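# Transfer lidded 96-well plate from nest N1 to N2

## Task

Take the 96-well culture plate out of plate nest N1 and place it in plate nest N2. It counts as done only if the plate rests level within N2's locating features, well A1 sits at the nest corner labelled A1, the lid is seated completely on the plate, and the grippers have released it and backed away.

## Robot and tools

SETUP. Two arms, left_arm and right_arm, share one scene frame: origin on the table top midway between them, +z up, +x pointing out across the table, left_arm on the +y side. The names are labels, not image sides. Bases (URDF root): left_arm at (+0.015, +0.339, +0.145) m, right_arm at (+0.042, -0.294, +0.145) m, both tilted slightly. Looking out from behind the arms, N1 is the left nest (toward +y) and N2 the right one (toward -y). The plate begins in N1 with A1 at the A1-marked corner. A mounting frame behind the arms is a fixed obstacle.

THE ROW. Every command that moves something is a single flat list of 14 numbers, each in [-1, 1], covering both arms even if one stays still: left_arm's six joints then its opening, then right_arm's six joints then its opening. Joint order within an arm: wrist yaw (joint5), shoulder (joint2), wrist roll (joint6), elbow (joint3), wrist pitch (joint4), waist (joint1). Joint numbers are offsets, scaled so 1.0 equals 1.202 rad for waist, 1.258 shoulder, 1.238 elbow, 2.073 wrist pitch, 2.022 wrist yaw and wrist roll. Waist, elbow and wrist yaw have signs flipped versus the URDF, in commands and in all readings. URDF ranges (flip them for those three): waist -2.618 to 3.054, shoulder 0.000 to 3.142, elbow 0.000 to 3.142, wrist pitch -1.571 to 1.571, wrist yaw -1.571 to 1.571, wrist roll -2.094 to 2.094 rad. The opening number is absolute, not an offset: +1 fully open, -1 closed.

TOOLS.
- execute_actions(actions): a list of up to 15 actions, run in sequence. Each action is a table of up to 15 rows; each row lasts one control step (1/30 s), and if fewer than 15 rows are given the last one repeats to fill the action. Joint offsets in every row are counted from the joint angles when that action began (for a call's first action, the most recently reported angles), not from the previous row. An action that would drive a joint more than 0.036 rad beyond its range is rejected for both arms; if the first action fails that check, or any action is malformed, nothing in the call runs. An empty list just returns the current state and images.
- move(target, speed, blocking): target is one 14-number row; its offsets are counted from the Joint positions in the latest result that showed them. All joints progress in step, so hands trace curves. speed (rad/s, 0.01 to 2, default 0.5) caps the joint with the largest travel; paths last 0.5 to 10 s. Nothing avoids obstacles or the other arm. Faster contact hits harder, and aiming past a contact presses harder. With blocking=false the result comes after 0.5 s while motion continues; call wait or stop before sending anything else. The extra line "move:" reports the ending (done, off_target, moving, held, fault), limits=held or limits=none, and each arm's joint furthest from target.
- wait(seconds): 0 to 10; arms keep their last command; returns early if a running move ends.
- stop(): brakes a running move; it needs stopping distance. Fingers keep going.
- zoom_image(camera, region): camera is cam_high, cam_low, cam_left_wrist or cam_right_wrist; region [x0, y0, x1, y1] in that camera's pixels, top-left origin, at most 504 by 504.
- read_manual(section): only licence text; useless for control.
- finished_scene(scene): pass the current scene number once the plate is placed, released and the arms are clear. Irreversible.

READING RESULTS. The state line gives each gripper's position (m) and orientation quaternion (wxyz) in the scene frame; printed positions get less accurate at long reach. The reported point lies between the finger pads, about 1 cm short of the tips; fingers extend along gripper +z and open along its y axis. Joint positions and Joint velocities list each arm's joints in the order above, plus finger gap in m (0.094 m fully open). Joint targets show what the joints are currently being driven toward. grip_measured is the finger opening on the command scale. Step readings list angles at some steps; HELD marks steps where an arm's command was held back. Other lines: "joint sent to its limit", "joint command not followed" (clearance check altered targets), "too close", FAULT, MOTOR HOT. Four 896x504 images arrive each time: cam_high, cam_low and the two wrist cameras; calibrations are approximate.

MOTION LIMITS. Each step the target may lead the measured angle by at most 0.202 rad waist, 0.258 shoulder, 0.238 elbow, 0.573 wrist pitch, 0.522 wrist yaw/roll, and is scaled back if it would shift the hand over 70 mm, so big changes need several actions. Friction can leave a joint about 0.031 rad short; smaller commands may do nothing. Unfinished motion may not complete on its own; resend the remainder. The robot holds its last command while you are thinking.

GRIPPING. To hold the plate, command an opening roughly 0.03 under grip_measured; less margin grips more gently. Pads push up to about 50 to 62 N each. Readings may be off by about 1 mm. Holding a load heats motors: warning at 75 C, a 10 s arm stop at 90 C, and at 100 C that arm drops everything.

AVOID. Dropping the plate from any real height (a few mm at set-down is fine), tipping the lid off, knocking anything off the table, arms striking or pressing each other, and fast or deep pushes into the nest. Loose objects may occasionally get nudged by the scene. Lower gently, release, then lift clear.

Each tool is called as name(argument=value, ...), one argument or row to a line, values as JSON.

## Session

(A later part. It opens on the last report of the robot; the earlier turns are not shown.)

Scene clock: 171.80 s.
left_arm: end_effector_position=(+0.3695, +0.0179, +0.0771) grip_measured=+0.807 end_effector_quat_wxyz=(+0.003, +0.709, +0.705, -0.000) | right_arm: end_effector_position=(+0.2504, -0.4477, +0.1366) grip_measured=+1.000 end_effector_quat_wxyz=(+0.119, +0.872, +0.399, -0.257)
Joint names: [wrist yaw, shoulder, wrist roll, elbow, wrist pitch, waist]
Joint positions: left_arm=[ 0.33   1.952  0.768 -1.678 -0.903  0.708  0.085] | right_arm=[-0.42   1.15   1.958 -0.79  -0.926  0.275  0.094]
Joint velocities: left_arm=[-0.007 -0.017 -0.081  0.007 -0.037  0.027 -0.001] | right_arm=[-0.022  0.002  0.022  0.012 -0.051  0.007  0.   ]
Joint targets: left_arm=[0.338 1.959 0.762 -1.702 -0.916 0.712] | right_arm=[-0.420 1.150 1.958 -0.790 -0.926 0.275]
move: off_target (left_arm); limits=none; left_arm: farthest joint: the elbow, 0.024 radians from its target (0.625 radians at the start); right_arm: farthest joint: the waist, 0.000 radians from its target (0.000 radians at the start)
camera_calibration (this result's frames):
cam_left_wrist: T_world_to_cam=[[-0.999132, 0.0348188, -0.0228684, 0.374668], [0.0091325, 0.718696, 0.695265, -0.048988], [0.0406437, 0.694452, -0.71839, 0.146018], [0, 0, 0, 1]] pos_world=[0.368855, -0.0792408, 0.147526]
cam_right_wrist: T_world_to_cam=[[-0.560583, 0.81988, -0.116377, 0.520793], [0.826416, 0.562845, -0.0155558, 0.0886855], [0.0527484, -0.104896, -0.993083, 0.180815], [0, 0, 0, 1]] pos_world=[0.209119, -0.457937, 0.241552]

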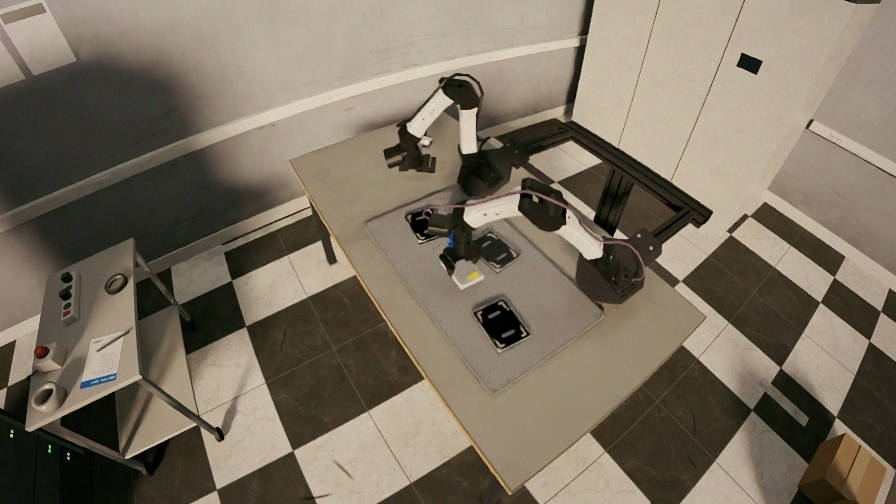

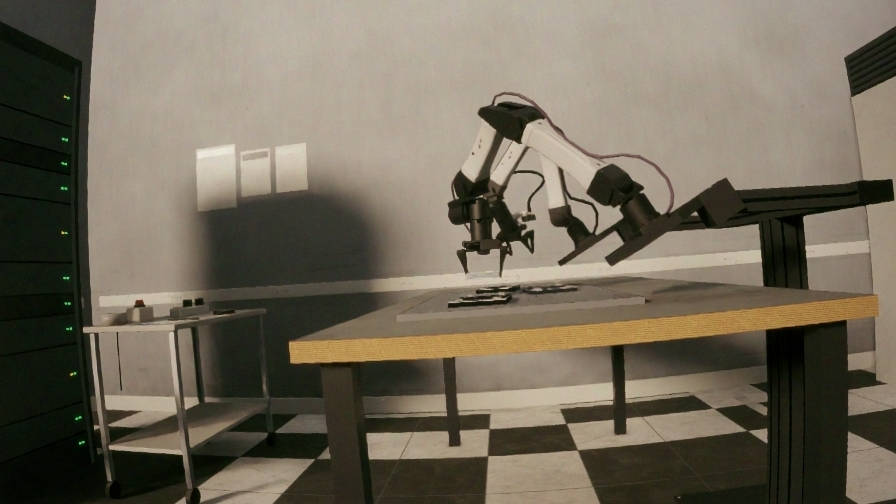

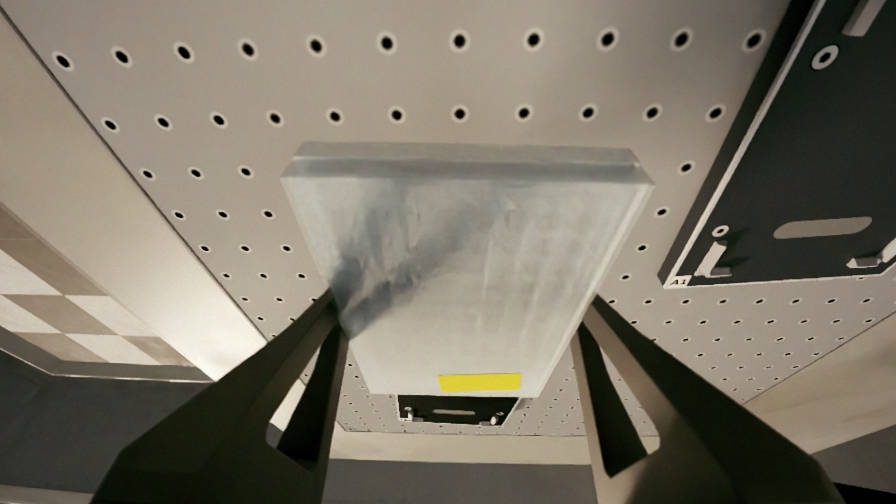

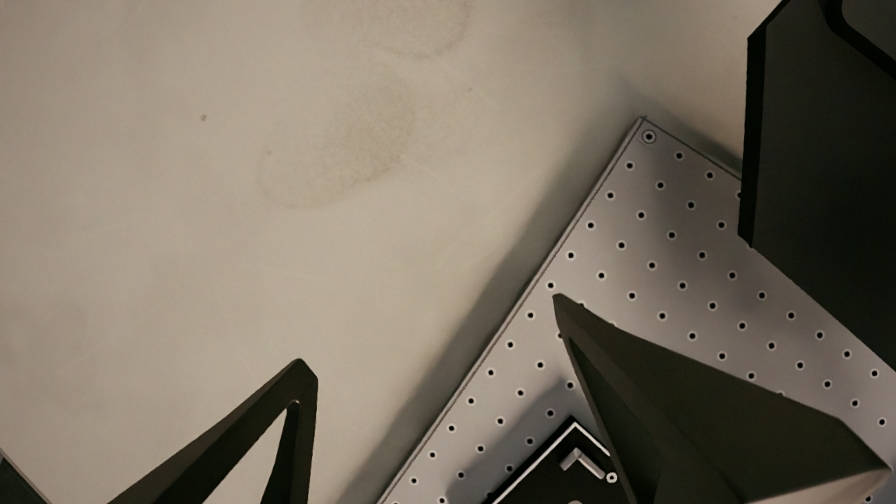

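move(
  target=[-0.012,0.080,0.017,0.041,0.068,-0.039,0.77,0,0,0,0,0,0,1],
  speed=0.08,
)

zoom_image(
  camera="cam_low",
  region=[430, 250, 540, 315],
)

Scene clock: 179.27 s.
left_arm: end_effector_position=(+0.3689, +0.0187, +0.0280) grip_measured=+0.807 end_effector_quat_wxyz=(-0.003, +0.707, +0.707, -0.002) | right_arm: end_effector_position=(+0.2504, -0.4477, +0.1366) grip_measured=+1.000 end_effector_quat_wxyz=(+0.119, +0.872, +0.399, -0.257)
Joint names: [wrist yaw, shoulder, wrist roll, elbow, wrist pitch, waist]
Joint positions: left_arm=[ 0.311  2.044  0.797 -1.642 -0.775  0.668  0.085] | right_arm=[-0.42   1.15   1.958 -0.79  -0.926  0.275  0.094]
Joint velocities: left_arm=[0.066 0.002 0.037 0.007 0.022 0.012 0.001] | right_arm=[ 0.037  0.002  0.022 -0.017 -0.037  0.007  0.   ]
Joint targets: left_arm=[0.305 2.053 0.802 -1.627 -0.762 0.661] | right_arm=[-0.420 1.150 1.958 -0.790 -0.926 0.275]
move: done; limits=none; left_arm: farthest joint: the elbow, 0.014 radians from its target (0.051 radians at the start); right_arm: farthest joint: the waist, 0.000 radians from its target (0.000 radians at the start)
camera_calibration (this result's frames):
cam_left_wrist: T_world_to_cam=[[-0.999508, 0.0290378, -0.0118283, 0.372908], [0.0124668, 0.714192, 0.699839, -0.0166917], [0.0287694, 0.699347, -0.714203, 0.114435], [0, 0, 0, 1]] pos_world=[0.36964, -0.0789372, 0.0978222]
cam_right_wrist: T_world_to_cam=[[-0.560583, 0.81988, -0.116377, 0.520793], [0.826416, 0.562845, -0.0155558, 0.0886855], [0.0527484, -0.104896, -0.993083, 0.180815], [0, 0, 0, 1]] pos_world=[0.209119, -0.457937, 0.241552]

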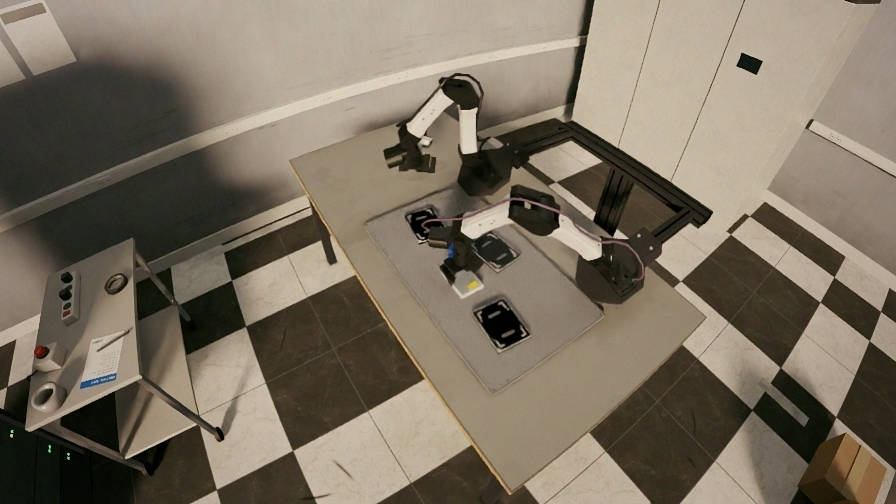

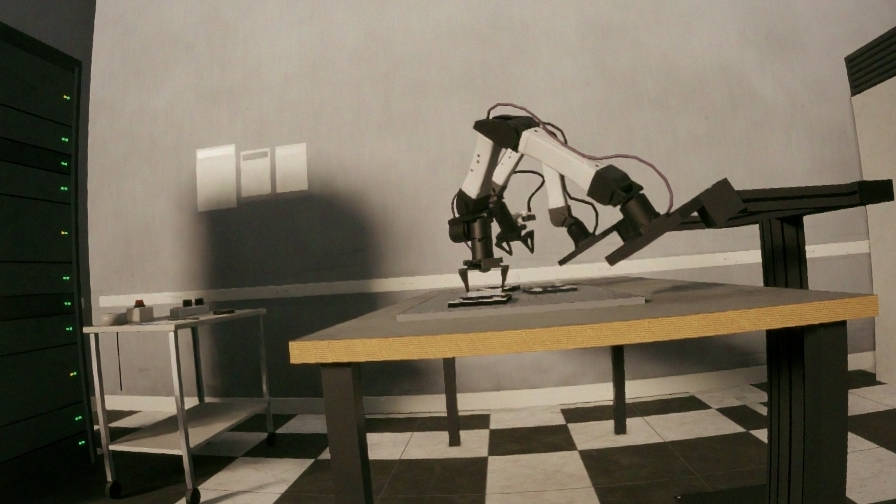

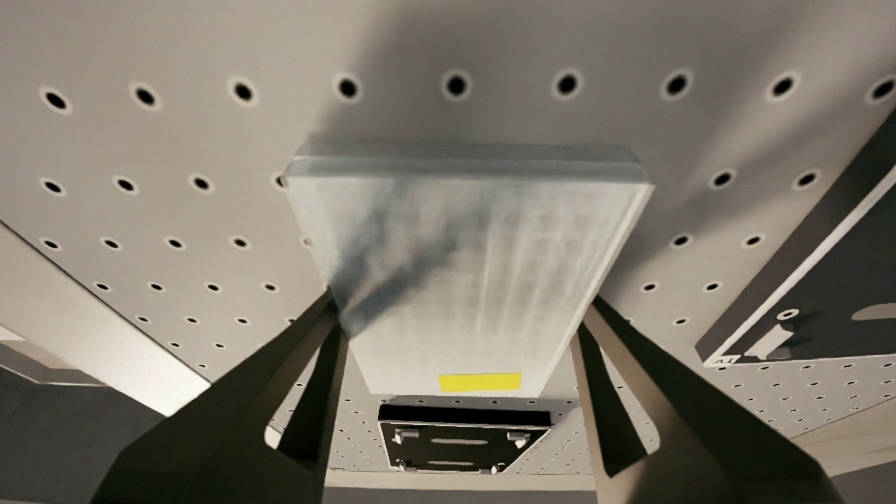

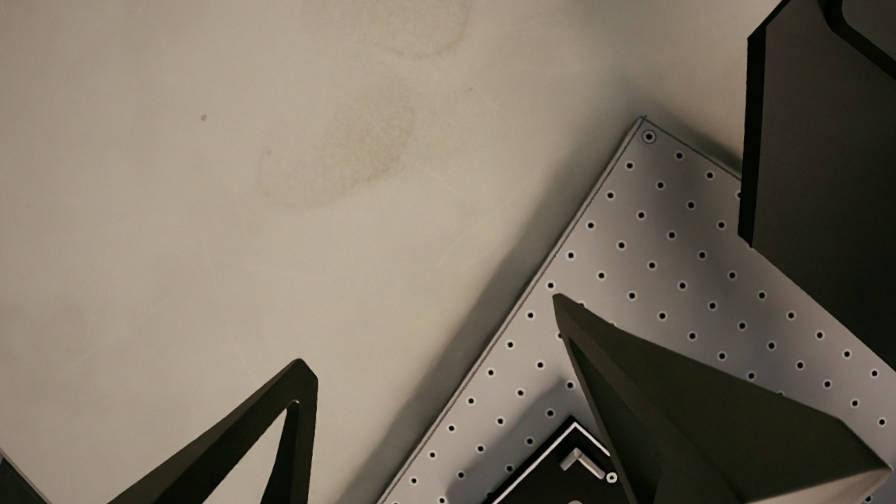

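Region (430, 250, 540, 315) of cam_low's 896x504 image, scaled by 4.582, with more detail than that image has; it fills the top 298 rows of this view, and the rest is white.

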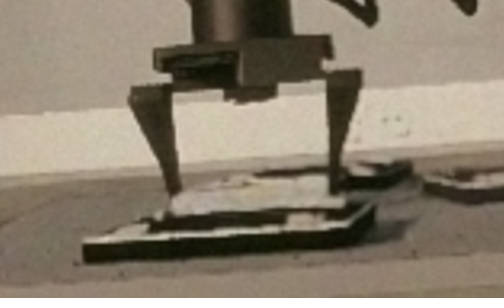

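move(
  target=[0,0.027,0,0.017,0.022,-0.015,0.77,0,0,0,0,0,0,1],
  speed=0.04,
)

Scene clock: 184.50 s.
left_arm: end_effector_position=(+0.3707, +0.0171, +0.0270) grip_measured=+0.807 end_effector_quat_wxyz=(+0.001, +0.705, +0.709, -0.004) | right_arm: end_effector_position=(+0.2504, -0.4477, +0.1366) grip_measured=+1.000 end_effector_quat_wxyz=(+0.119, +0.872, +0.399, -0.257)
Joint names: [wrist yaw, shoulder, wrist roll, elbow, wrist pitch, waist]
Joint positions: left_arm=[ 0.305  2.046  0.797 -1.642 -0.763  0.665  0.085] | right_arm=[-0.42   1.15   1.958 -0.79  -0.926  0.275  0.094]
Joint velocities: left_arm=[-0.081  0.007 -0.037  0.007 -0.095  0.017  0.001] | right_arm=[ 0.037 -0.002  0.051 -0.007 -0.022 -0.017  0.   ]
Joint targets: left_arm=[0.311 2.078 0.797 -1.621 -0.730 0.650] | right_arm=[-0.420 1.150 1.958 -0.790 -0.926 0.275]
move: off_target (left_arm); limits=none; left_arm: farthest joint: the wrist pitch, 0.034 radians from its target (0.045 radians at the start); right_arm: farthest joint: the waist, 0.000 radians from its target (0.000 radians at the start)
camera_calibration (this result's frames):
cam_left_wrist: T_world_to_cam=[[-0.999616, 0.0234208, -0.0148133, 0.374922], [0.00663322, 0.721218, 0.692676, -0.0126643], [0.0269066, 0.692312, -0.721096, 0.115764], [0, 0, 0, 1]] pos_world=[0.371747, -0.079792, 0.097803]
cam_right_wrist: T_world_to_cam=[[-0.560583, 0.81988, -0.116377, 0.520793], [0.826416, 0.562845, -0.0155558, 0.0886855], [0.0527484, -0.104896, -0.993083, 0.180815], [0, 0, 0, 1]] pos_world=[0.209119, -0.457937, 0.241552]

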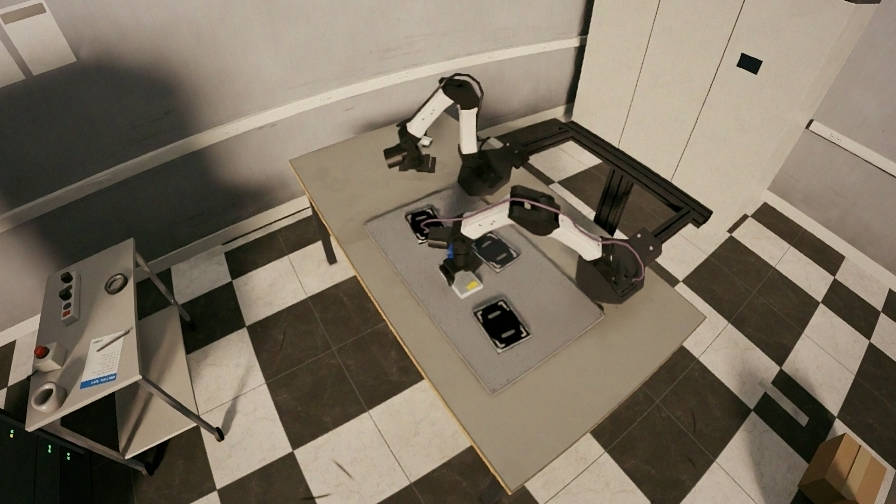

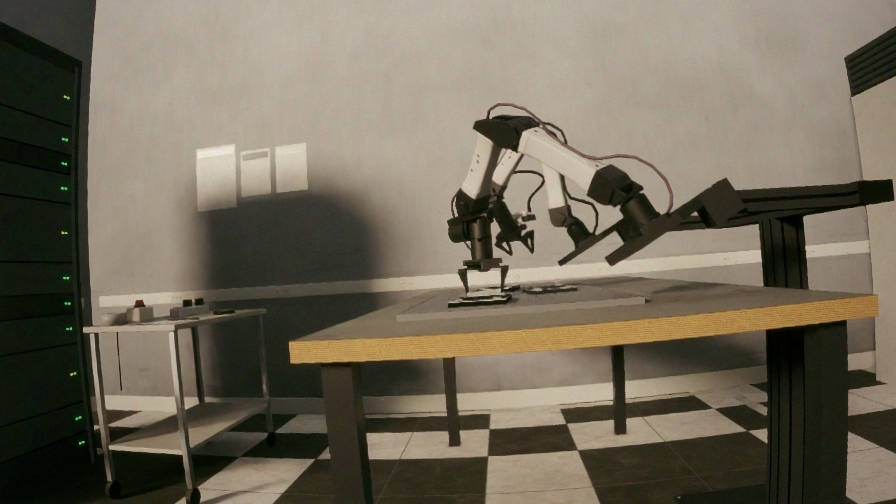

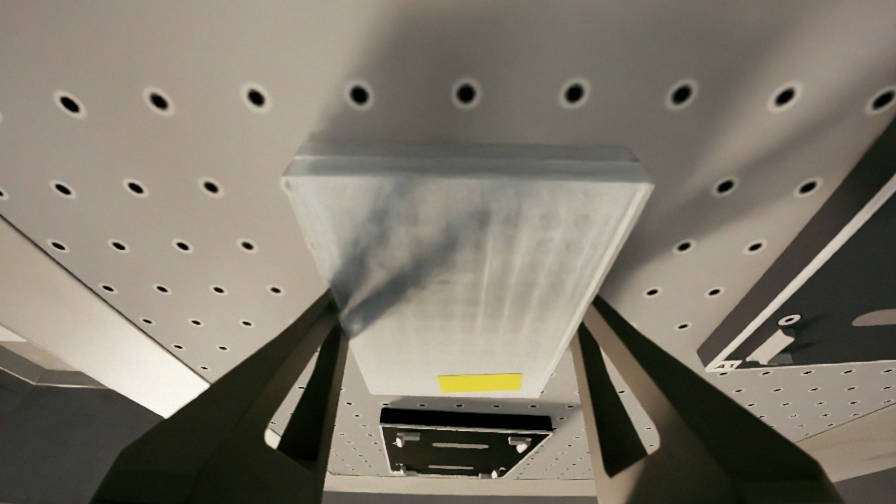

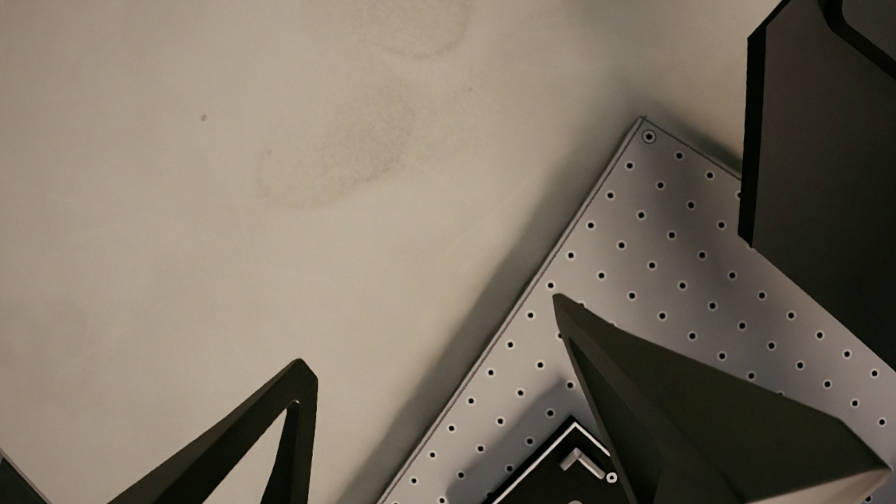

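move(
  target=[0,0,0,0,0,0,1,0,0,0,0,0,0,1],
)

move(
  target=[0.012,-0.085,-0.014,-0.04,-0.075,0.04,1,0,0,0,0,0,0,1],
  speed=0.2,
)

Scene clock: 187.60 s.
left_arm: end_effector_position=(+0.3705, +0.0171, +0.0270) grip_measured=+1.000 end_effector_quat_wxyz=(+0.001, +0.705, +0.709, -0.005) | right_arm: end_effector_position=(+0.2504, -0.4477, +0.1366) grip_measured=+1.000 end_effector_quat_wxyz=(+0.119, +0.872, +0.399, -0.257)
Joint names: [wrist yaw, shoulder, wrist roll, elbow, wrist pitch, waist]
Joint positions: left_arm=[ 0.304  2.046  0.797 -1.642 -0.764  0.665  0.094] | right_arm=[-0.42   1.15   1.958 -0.79  -0.926  0.275  0.094]
Joint velocities: left_arm=[ 0.051  0.007  0.037 -0.007  0.066 -0.017  0.   ] | right_arm=[ 0.066 -0.017 -0.051 -0.007 -0.037  0.002  0.   ]
Joint targets: left_arm=[0.305 2.046 0.797 -1.642 -0.763 0.665] | right_arm=[-0.420 1.150 1.958 -0.790 -0.926 0.275]
move: done; limits=none; left_arm: farthest joint: the wrist pitch, 0.001 radians from its target (0.000 radians at the start); right_arm: farthest joint: the waist, 0.000 radians from its target (0.000 radians at the start)
camera_calibration (this result's frames):
cam_left_wrist: T_world_to_cam=[[-0.999625, 0.0235362, -0.01403, 0.374746], [0.00726712, 0.721423, 0.692457, -0.0128738], [0.0264193, 0.692095, -0.721323, 0.115981], [0, 0, 0, 1]] pos_world=[0.371635, -0.0798025, 0.0978319]
cam_right_wrist: T_world_to_cam=[[-0.560583, 0.81988, -0.116377, 0.520793], [0.826416, 0.562845, -0.0155558, 0.0886855], [0.0527484, -0.104896, -0.993083, 0.180815], [0, 0, 0, 1]] pos_world=[0.209119, -0.457937, 0.241552]

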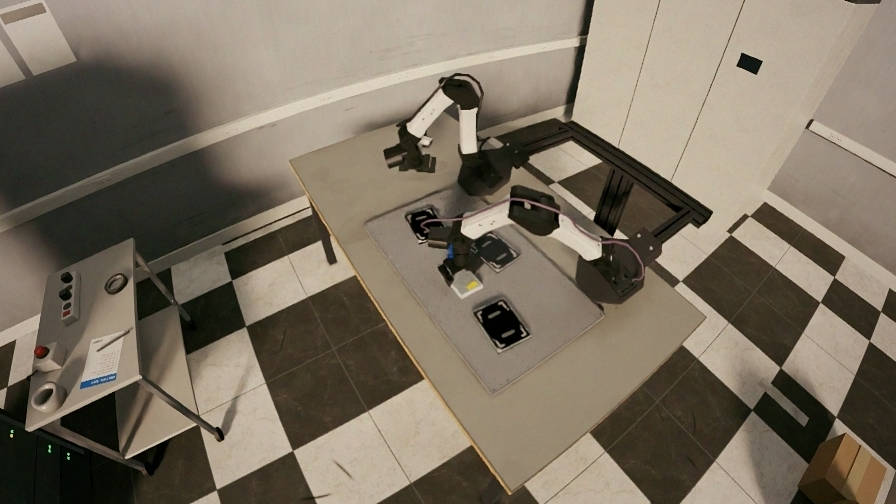

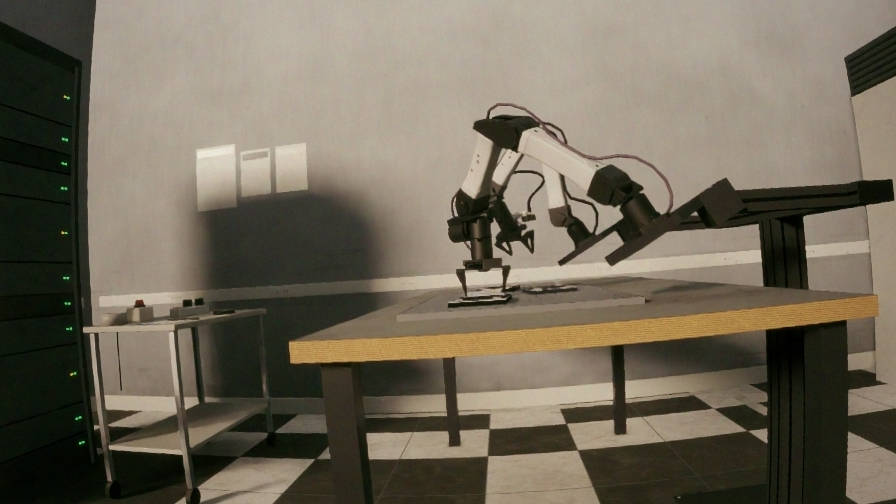

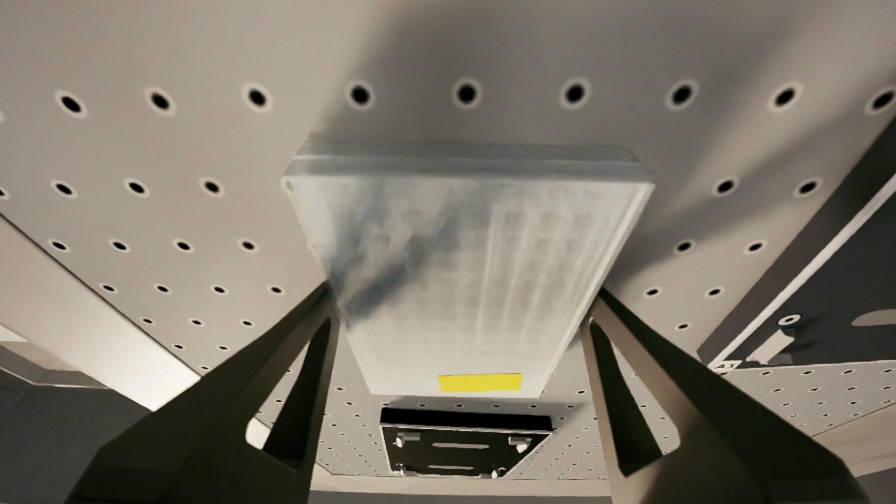

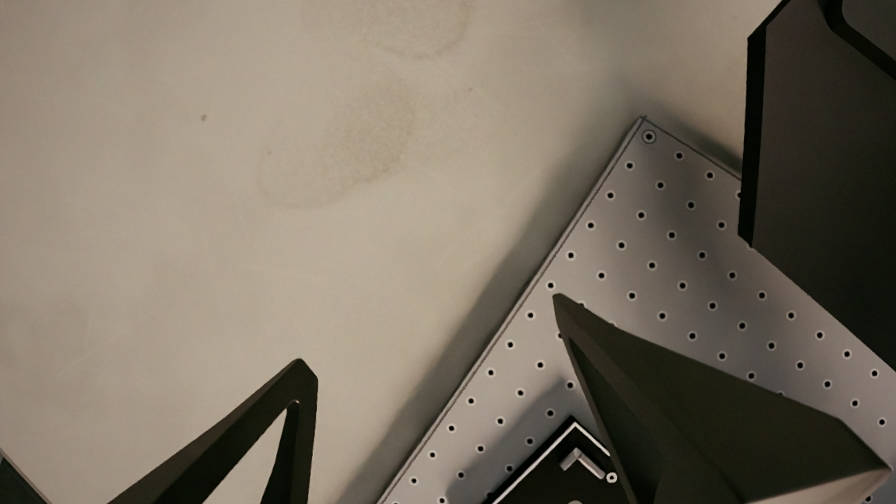

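Scene clock: 189.00 s.
left_arm: end_effector_position=(+0.3664, +0.0201, +0.0728) grip_measured=+1.000 end_effector_quat_wxyz=(-0.005, +0.711, +0.703, -0.004) | right_arm: end_effector_position=(+0.2504, -0.4477, +0.1366) grip_measured=+1.000 end_effector_quat_wxyz=(+0.119, +0.872, +0.399, -0.257)
Joint names: [wrist yaw, shoulder, wrist roll, elbow, wrist pitch, waist]
Joint positions: left_arm=[ 0.32   1.959  0.774 -1.673 -0.906  0.703  0.094] | right_arm=[-0.42   1.15   1.958 -0.79  -0.926  0.275  0.094]
Joint velocities: left_arm=[ 0.007 -0.017 -0.007 -0.002 -0.022 -0.002  0.   ] | right_arm=[ 0.051  0.012 -0.066  0.012  0.007  0.002  0.   ]
Joint targets: left_arm=[0.328 1.939 0.769 -1.691 -0.919 0.713] | right_arm=[-0.420 1.150 1.958 -0.790 -0.926 0.275]
move: done; limits=none; left_arm: farthest joint: the shoulder, 0.020 radians from its target (0.107 radians at the start); right_arm: farthest joint: the waist, 0.000 radians from its target (0.000 radians at the start)
camera_calibration (this result's frames):
cam_left_wrist: T_world_to_cam=[[-0.999124, 0.0413286, -0.00663034, 0.370112], [0.0249218, 0.714637, 0.699052, -0.0534987], [0.0336291, 0.698274, -0.715041, 0.143767], [0, 0, 0, 1]] pos_world=[0.366286, -0.0774528, 0.142652]
cam_right_wrist: T_world_to_cam=[[-0.560583, 0.81988, -0.116377, 0.520793], [0.826416, 0.562845, -0.0155558, 0.0886855], [0.0527484, -0.104896, -0.993083, 0.180815], [0, 0, 0, 1]] pos_world=[0.209119, -0.457937, 0.241552]

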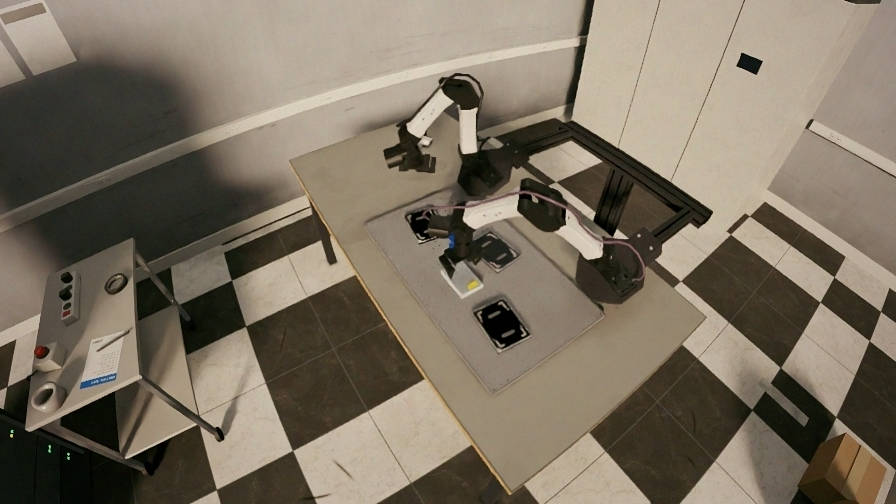

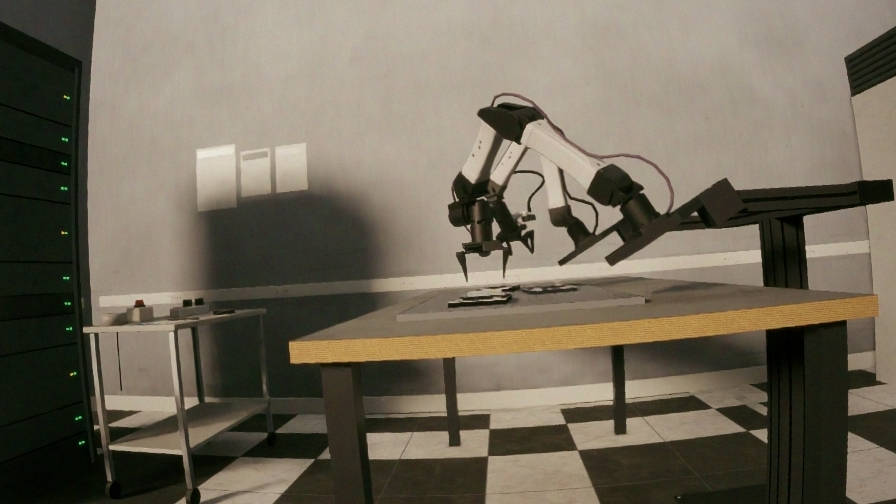

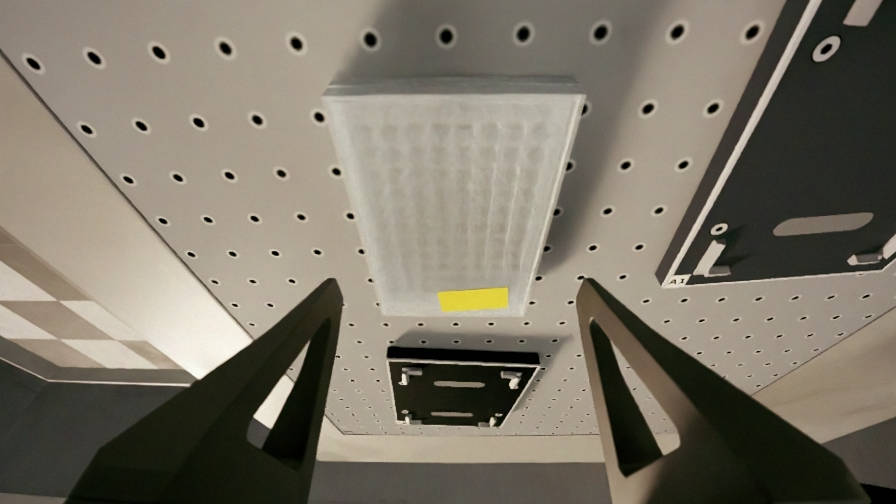

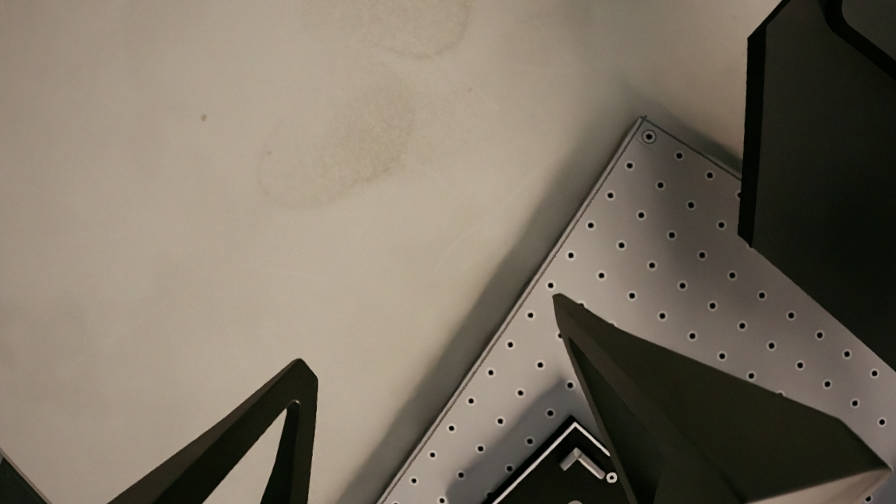

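move(
  target=[-0.117,-0.5,0,0.48,0.05,-0.92,1,0,0.30,-0.66,-0.30,0,-0.5,1],
  speed=1.0,
)

Scene clock: 198.03 s.
left_arm: end_effector_position=(+0.3702, +0.4236, +0.1310) grip_measured=+1.000 end_effector_quat_wxyz=(-0.050, +0.288, +0.949, +0.122) | right_arm: end_effector_position=(+0.3831, -0.2996, +0.0951) grip_measured=+1.000 end_effector_quat_wxyz=(-0.043, +0.199, +0.967, -0.156)
Joint names: [wrist yaw, shoulder, wrist roll, elbow, wrist pitch, waist]
Joint positions: left_arm=[ 0.09   1.351  0.774 -1.095 -0.815 -0.395  0.094] | right_arm=[-0.42   1.513  0.635 -1.136 -0.927 -0.32   0.094]
Joint velocities: left_arm=[ 0.022  0.007 -0.066 -0.007  0.022 -0.007  0.   ] | right_arm=[ 0.081  0.002  0.007  0.002 -0.022 -0.002  0.   ]
Joint targets: left_arm=[0.084 1.330 0.774 -1.079 -0.802 -0.403] | right_arm=[-0.420 1.527 0.624 -1.162 -0.926 -0.326]
move: off_target (left_arm, right_arm); limits=none; left_arm: farthest joint: the shoulder, 0.021 radians from its target (0.629 radians at the start); right_arm: farthest joint: the elbow, 0.026 radians from its target (0.371 radians at the start)
camera_calibration (this result's frames):
cam_left_wrist: T_world_to_cam=[[-0.583428, -0.78283, -0.216308, 0.580323], [-0.57208, 0.207068, 0.793629, 0.0409672], [-0.576486, 0.586771, -0.568651, 0.157433], [0, 0, 0, 1]] pos_world=[0.452771, 0.353434, 0.18254]
cam_right_wrist: T_world_to_cam=[[-0.603438, -0.715438, 0.352152, -0.0191216], [-0.580897, 0.696942, 0.420512, 0.432848], [-0.54628, 0.0491891, -0.836157, 0.408871], [0, 0, 0, 1]] pos_world=[0.463259, -0.335462, 0.166596]

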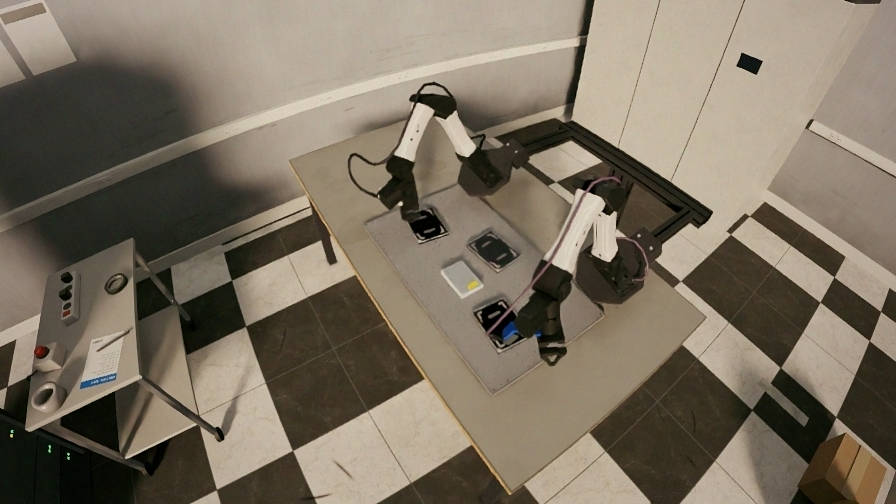

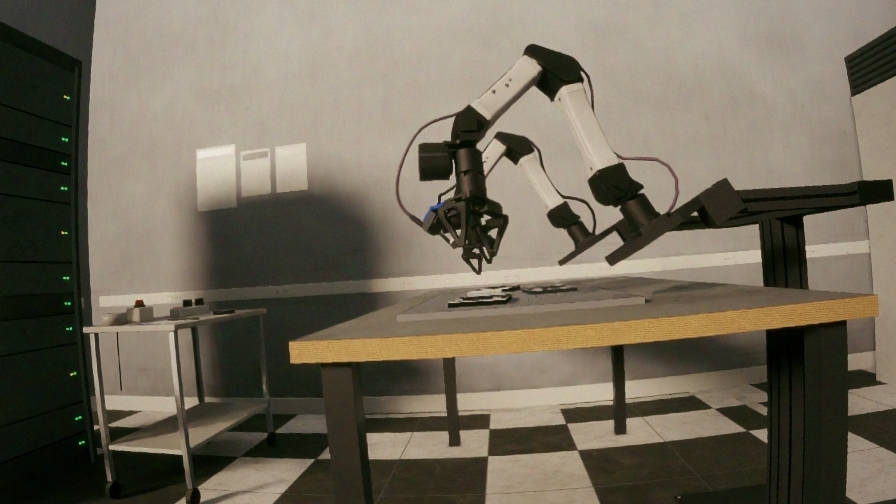

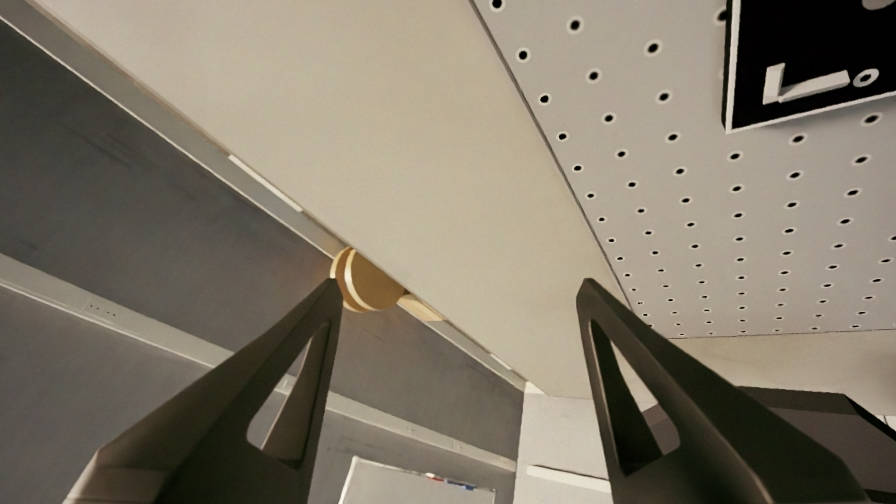

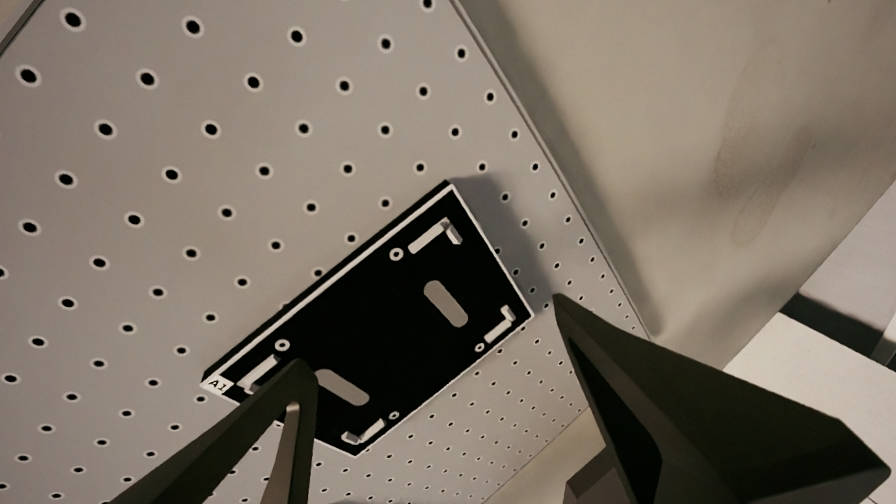

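move(
  target=[0,0,0,0,0,0,1,-0.014,0.404,-0.66,-0.405,0.013,-0.612,1],
  speed=0.8,
)

Scene clock: 205.93 s.
left_arm: end_effector_position=(+0.3702, +0.4236, +0.1310) grip_measured=+1.000 end_effector_quat_wxyz=(-0.049, +0.288, +0.949, +0.122) | right_arm: end_effector_position=(+0.3698, +0.0186, +0.0932) grip_measured=+1.000 end_effector_quat_wxyz=(-0.003, +0.707, -0.707, -0.002)
Joint names: [wrist yaw, shoulder, wrist roll, elbow, wrist pitch, waist]
Joint positions: left_arm=[ 0.089  1.351  0.774 -1.095 -0.815 -0.395  0.094] | right_arm=[-0.438  2.011 -0.688 -1.611 -0.911 -1.054  0.094]
Joint velocities: left_arm=[-0.051 -0.012 -0.022  0.017 -0.037  0.012  0.   ] | right_arm=[ 0.022 -0.022 -0.022 -0.007  0.007  0.012  0.   ]
Joint targets: left_arm=[0.089 1.351 0.774 -1.095 -0.815 -0.395] | right_arm=[-0.449 2.021 -0.699 -1.637 -0.900 -1.055]
move: off_target (right_arm); limits=none; left_arm: farthest joint: the wrist yaw, 0.001 radians from its target (0.001 radians at the start); right_arm: farthest joint: the elbow, 0.027 radians from its target (0.502 radians at the start)
camera_calibration (this result's frames):
cam_left_wrist: T_world_to_cam=[[-0.583421, -0.782905, -0.216055, 0.580274], [-0.572133, 0.207371, 0.793512, 0.0409068], [-0.576441, 0.586563, -0.568911, 0.157572], [0, 0, 0, 1]] pos_world=[0.452779, 0.35339, 0.182555]
cam_right_wrist: T_world_to_cam=[[0.959914, -0.27698, 0.0429771, -0.356343], [-0.26005, -0.822841, 0.50528, 0.105915], [-0.104589, -0.496201, -0.861885, 0.233623], [0, 0, 0, 1]] pos_world=[0.394036, 0.104376, 0.163154]

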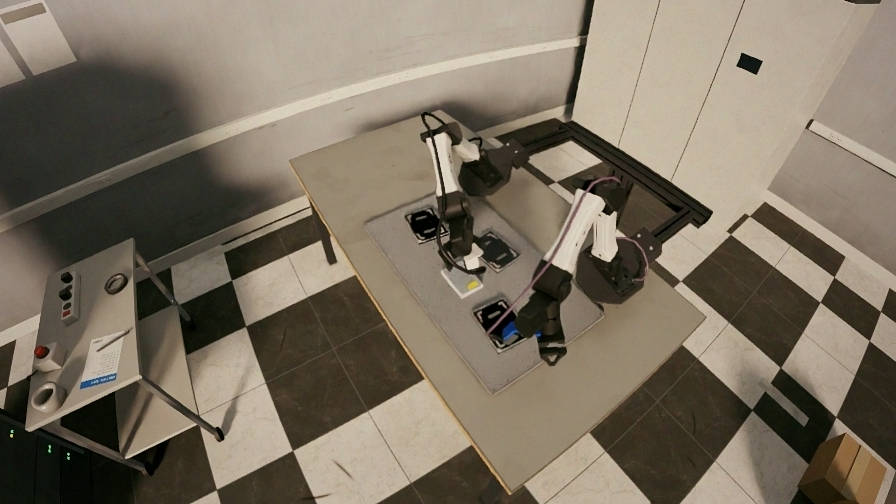

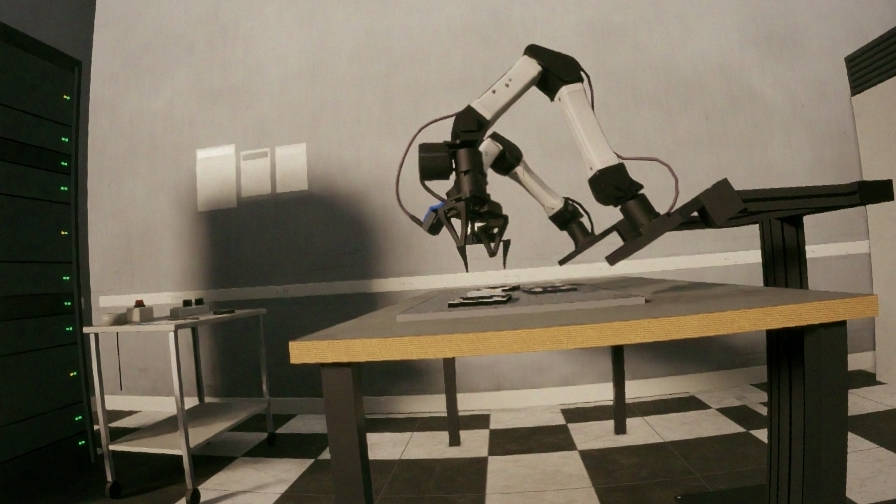

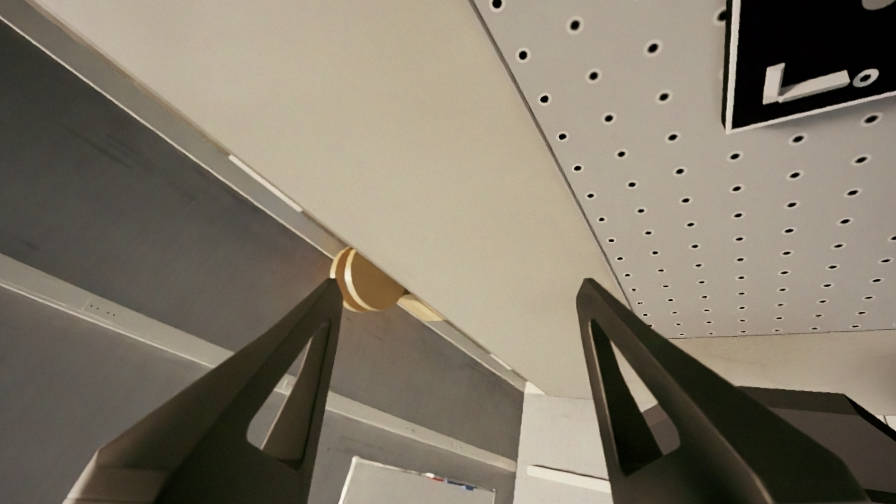

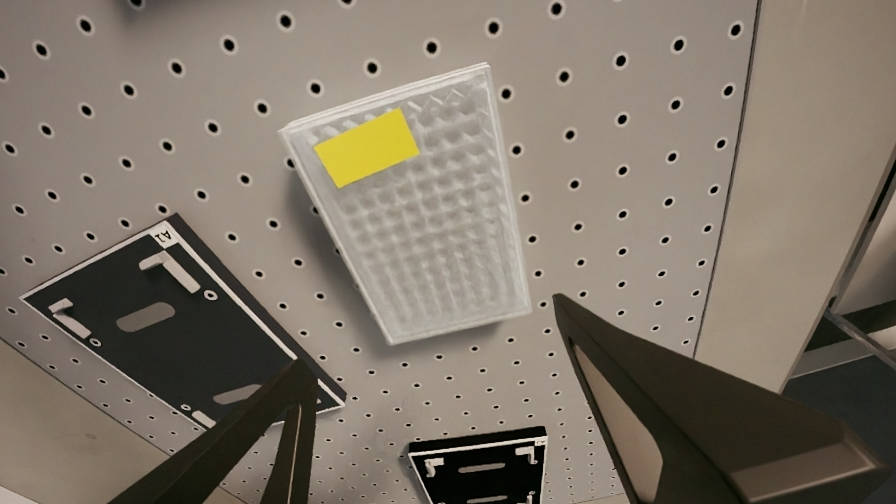

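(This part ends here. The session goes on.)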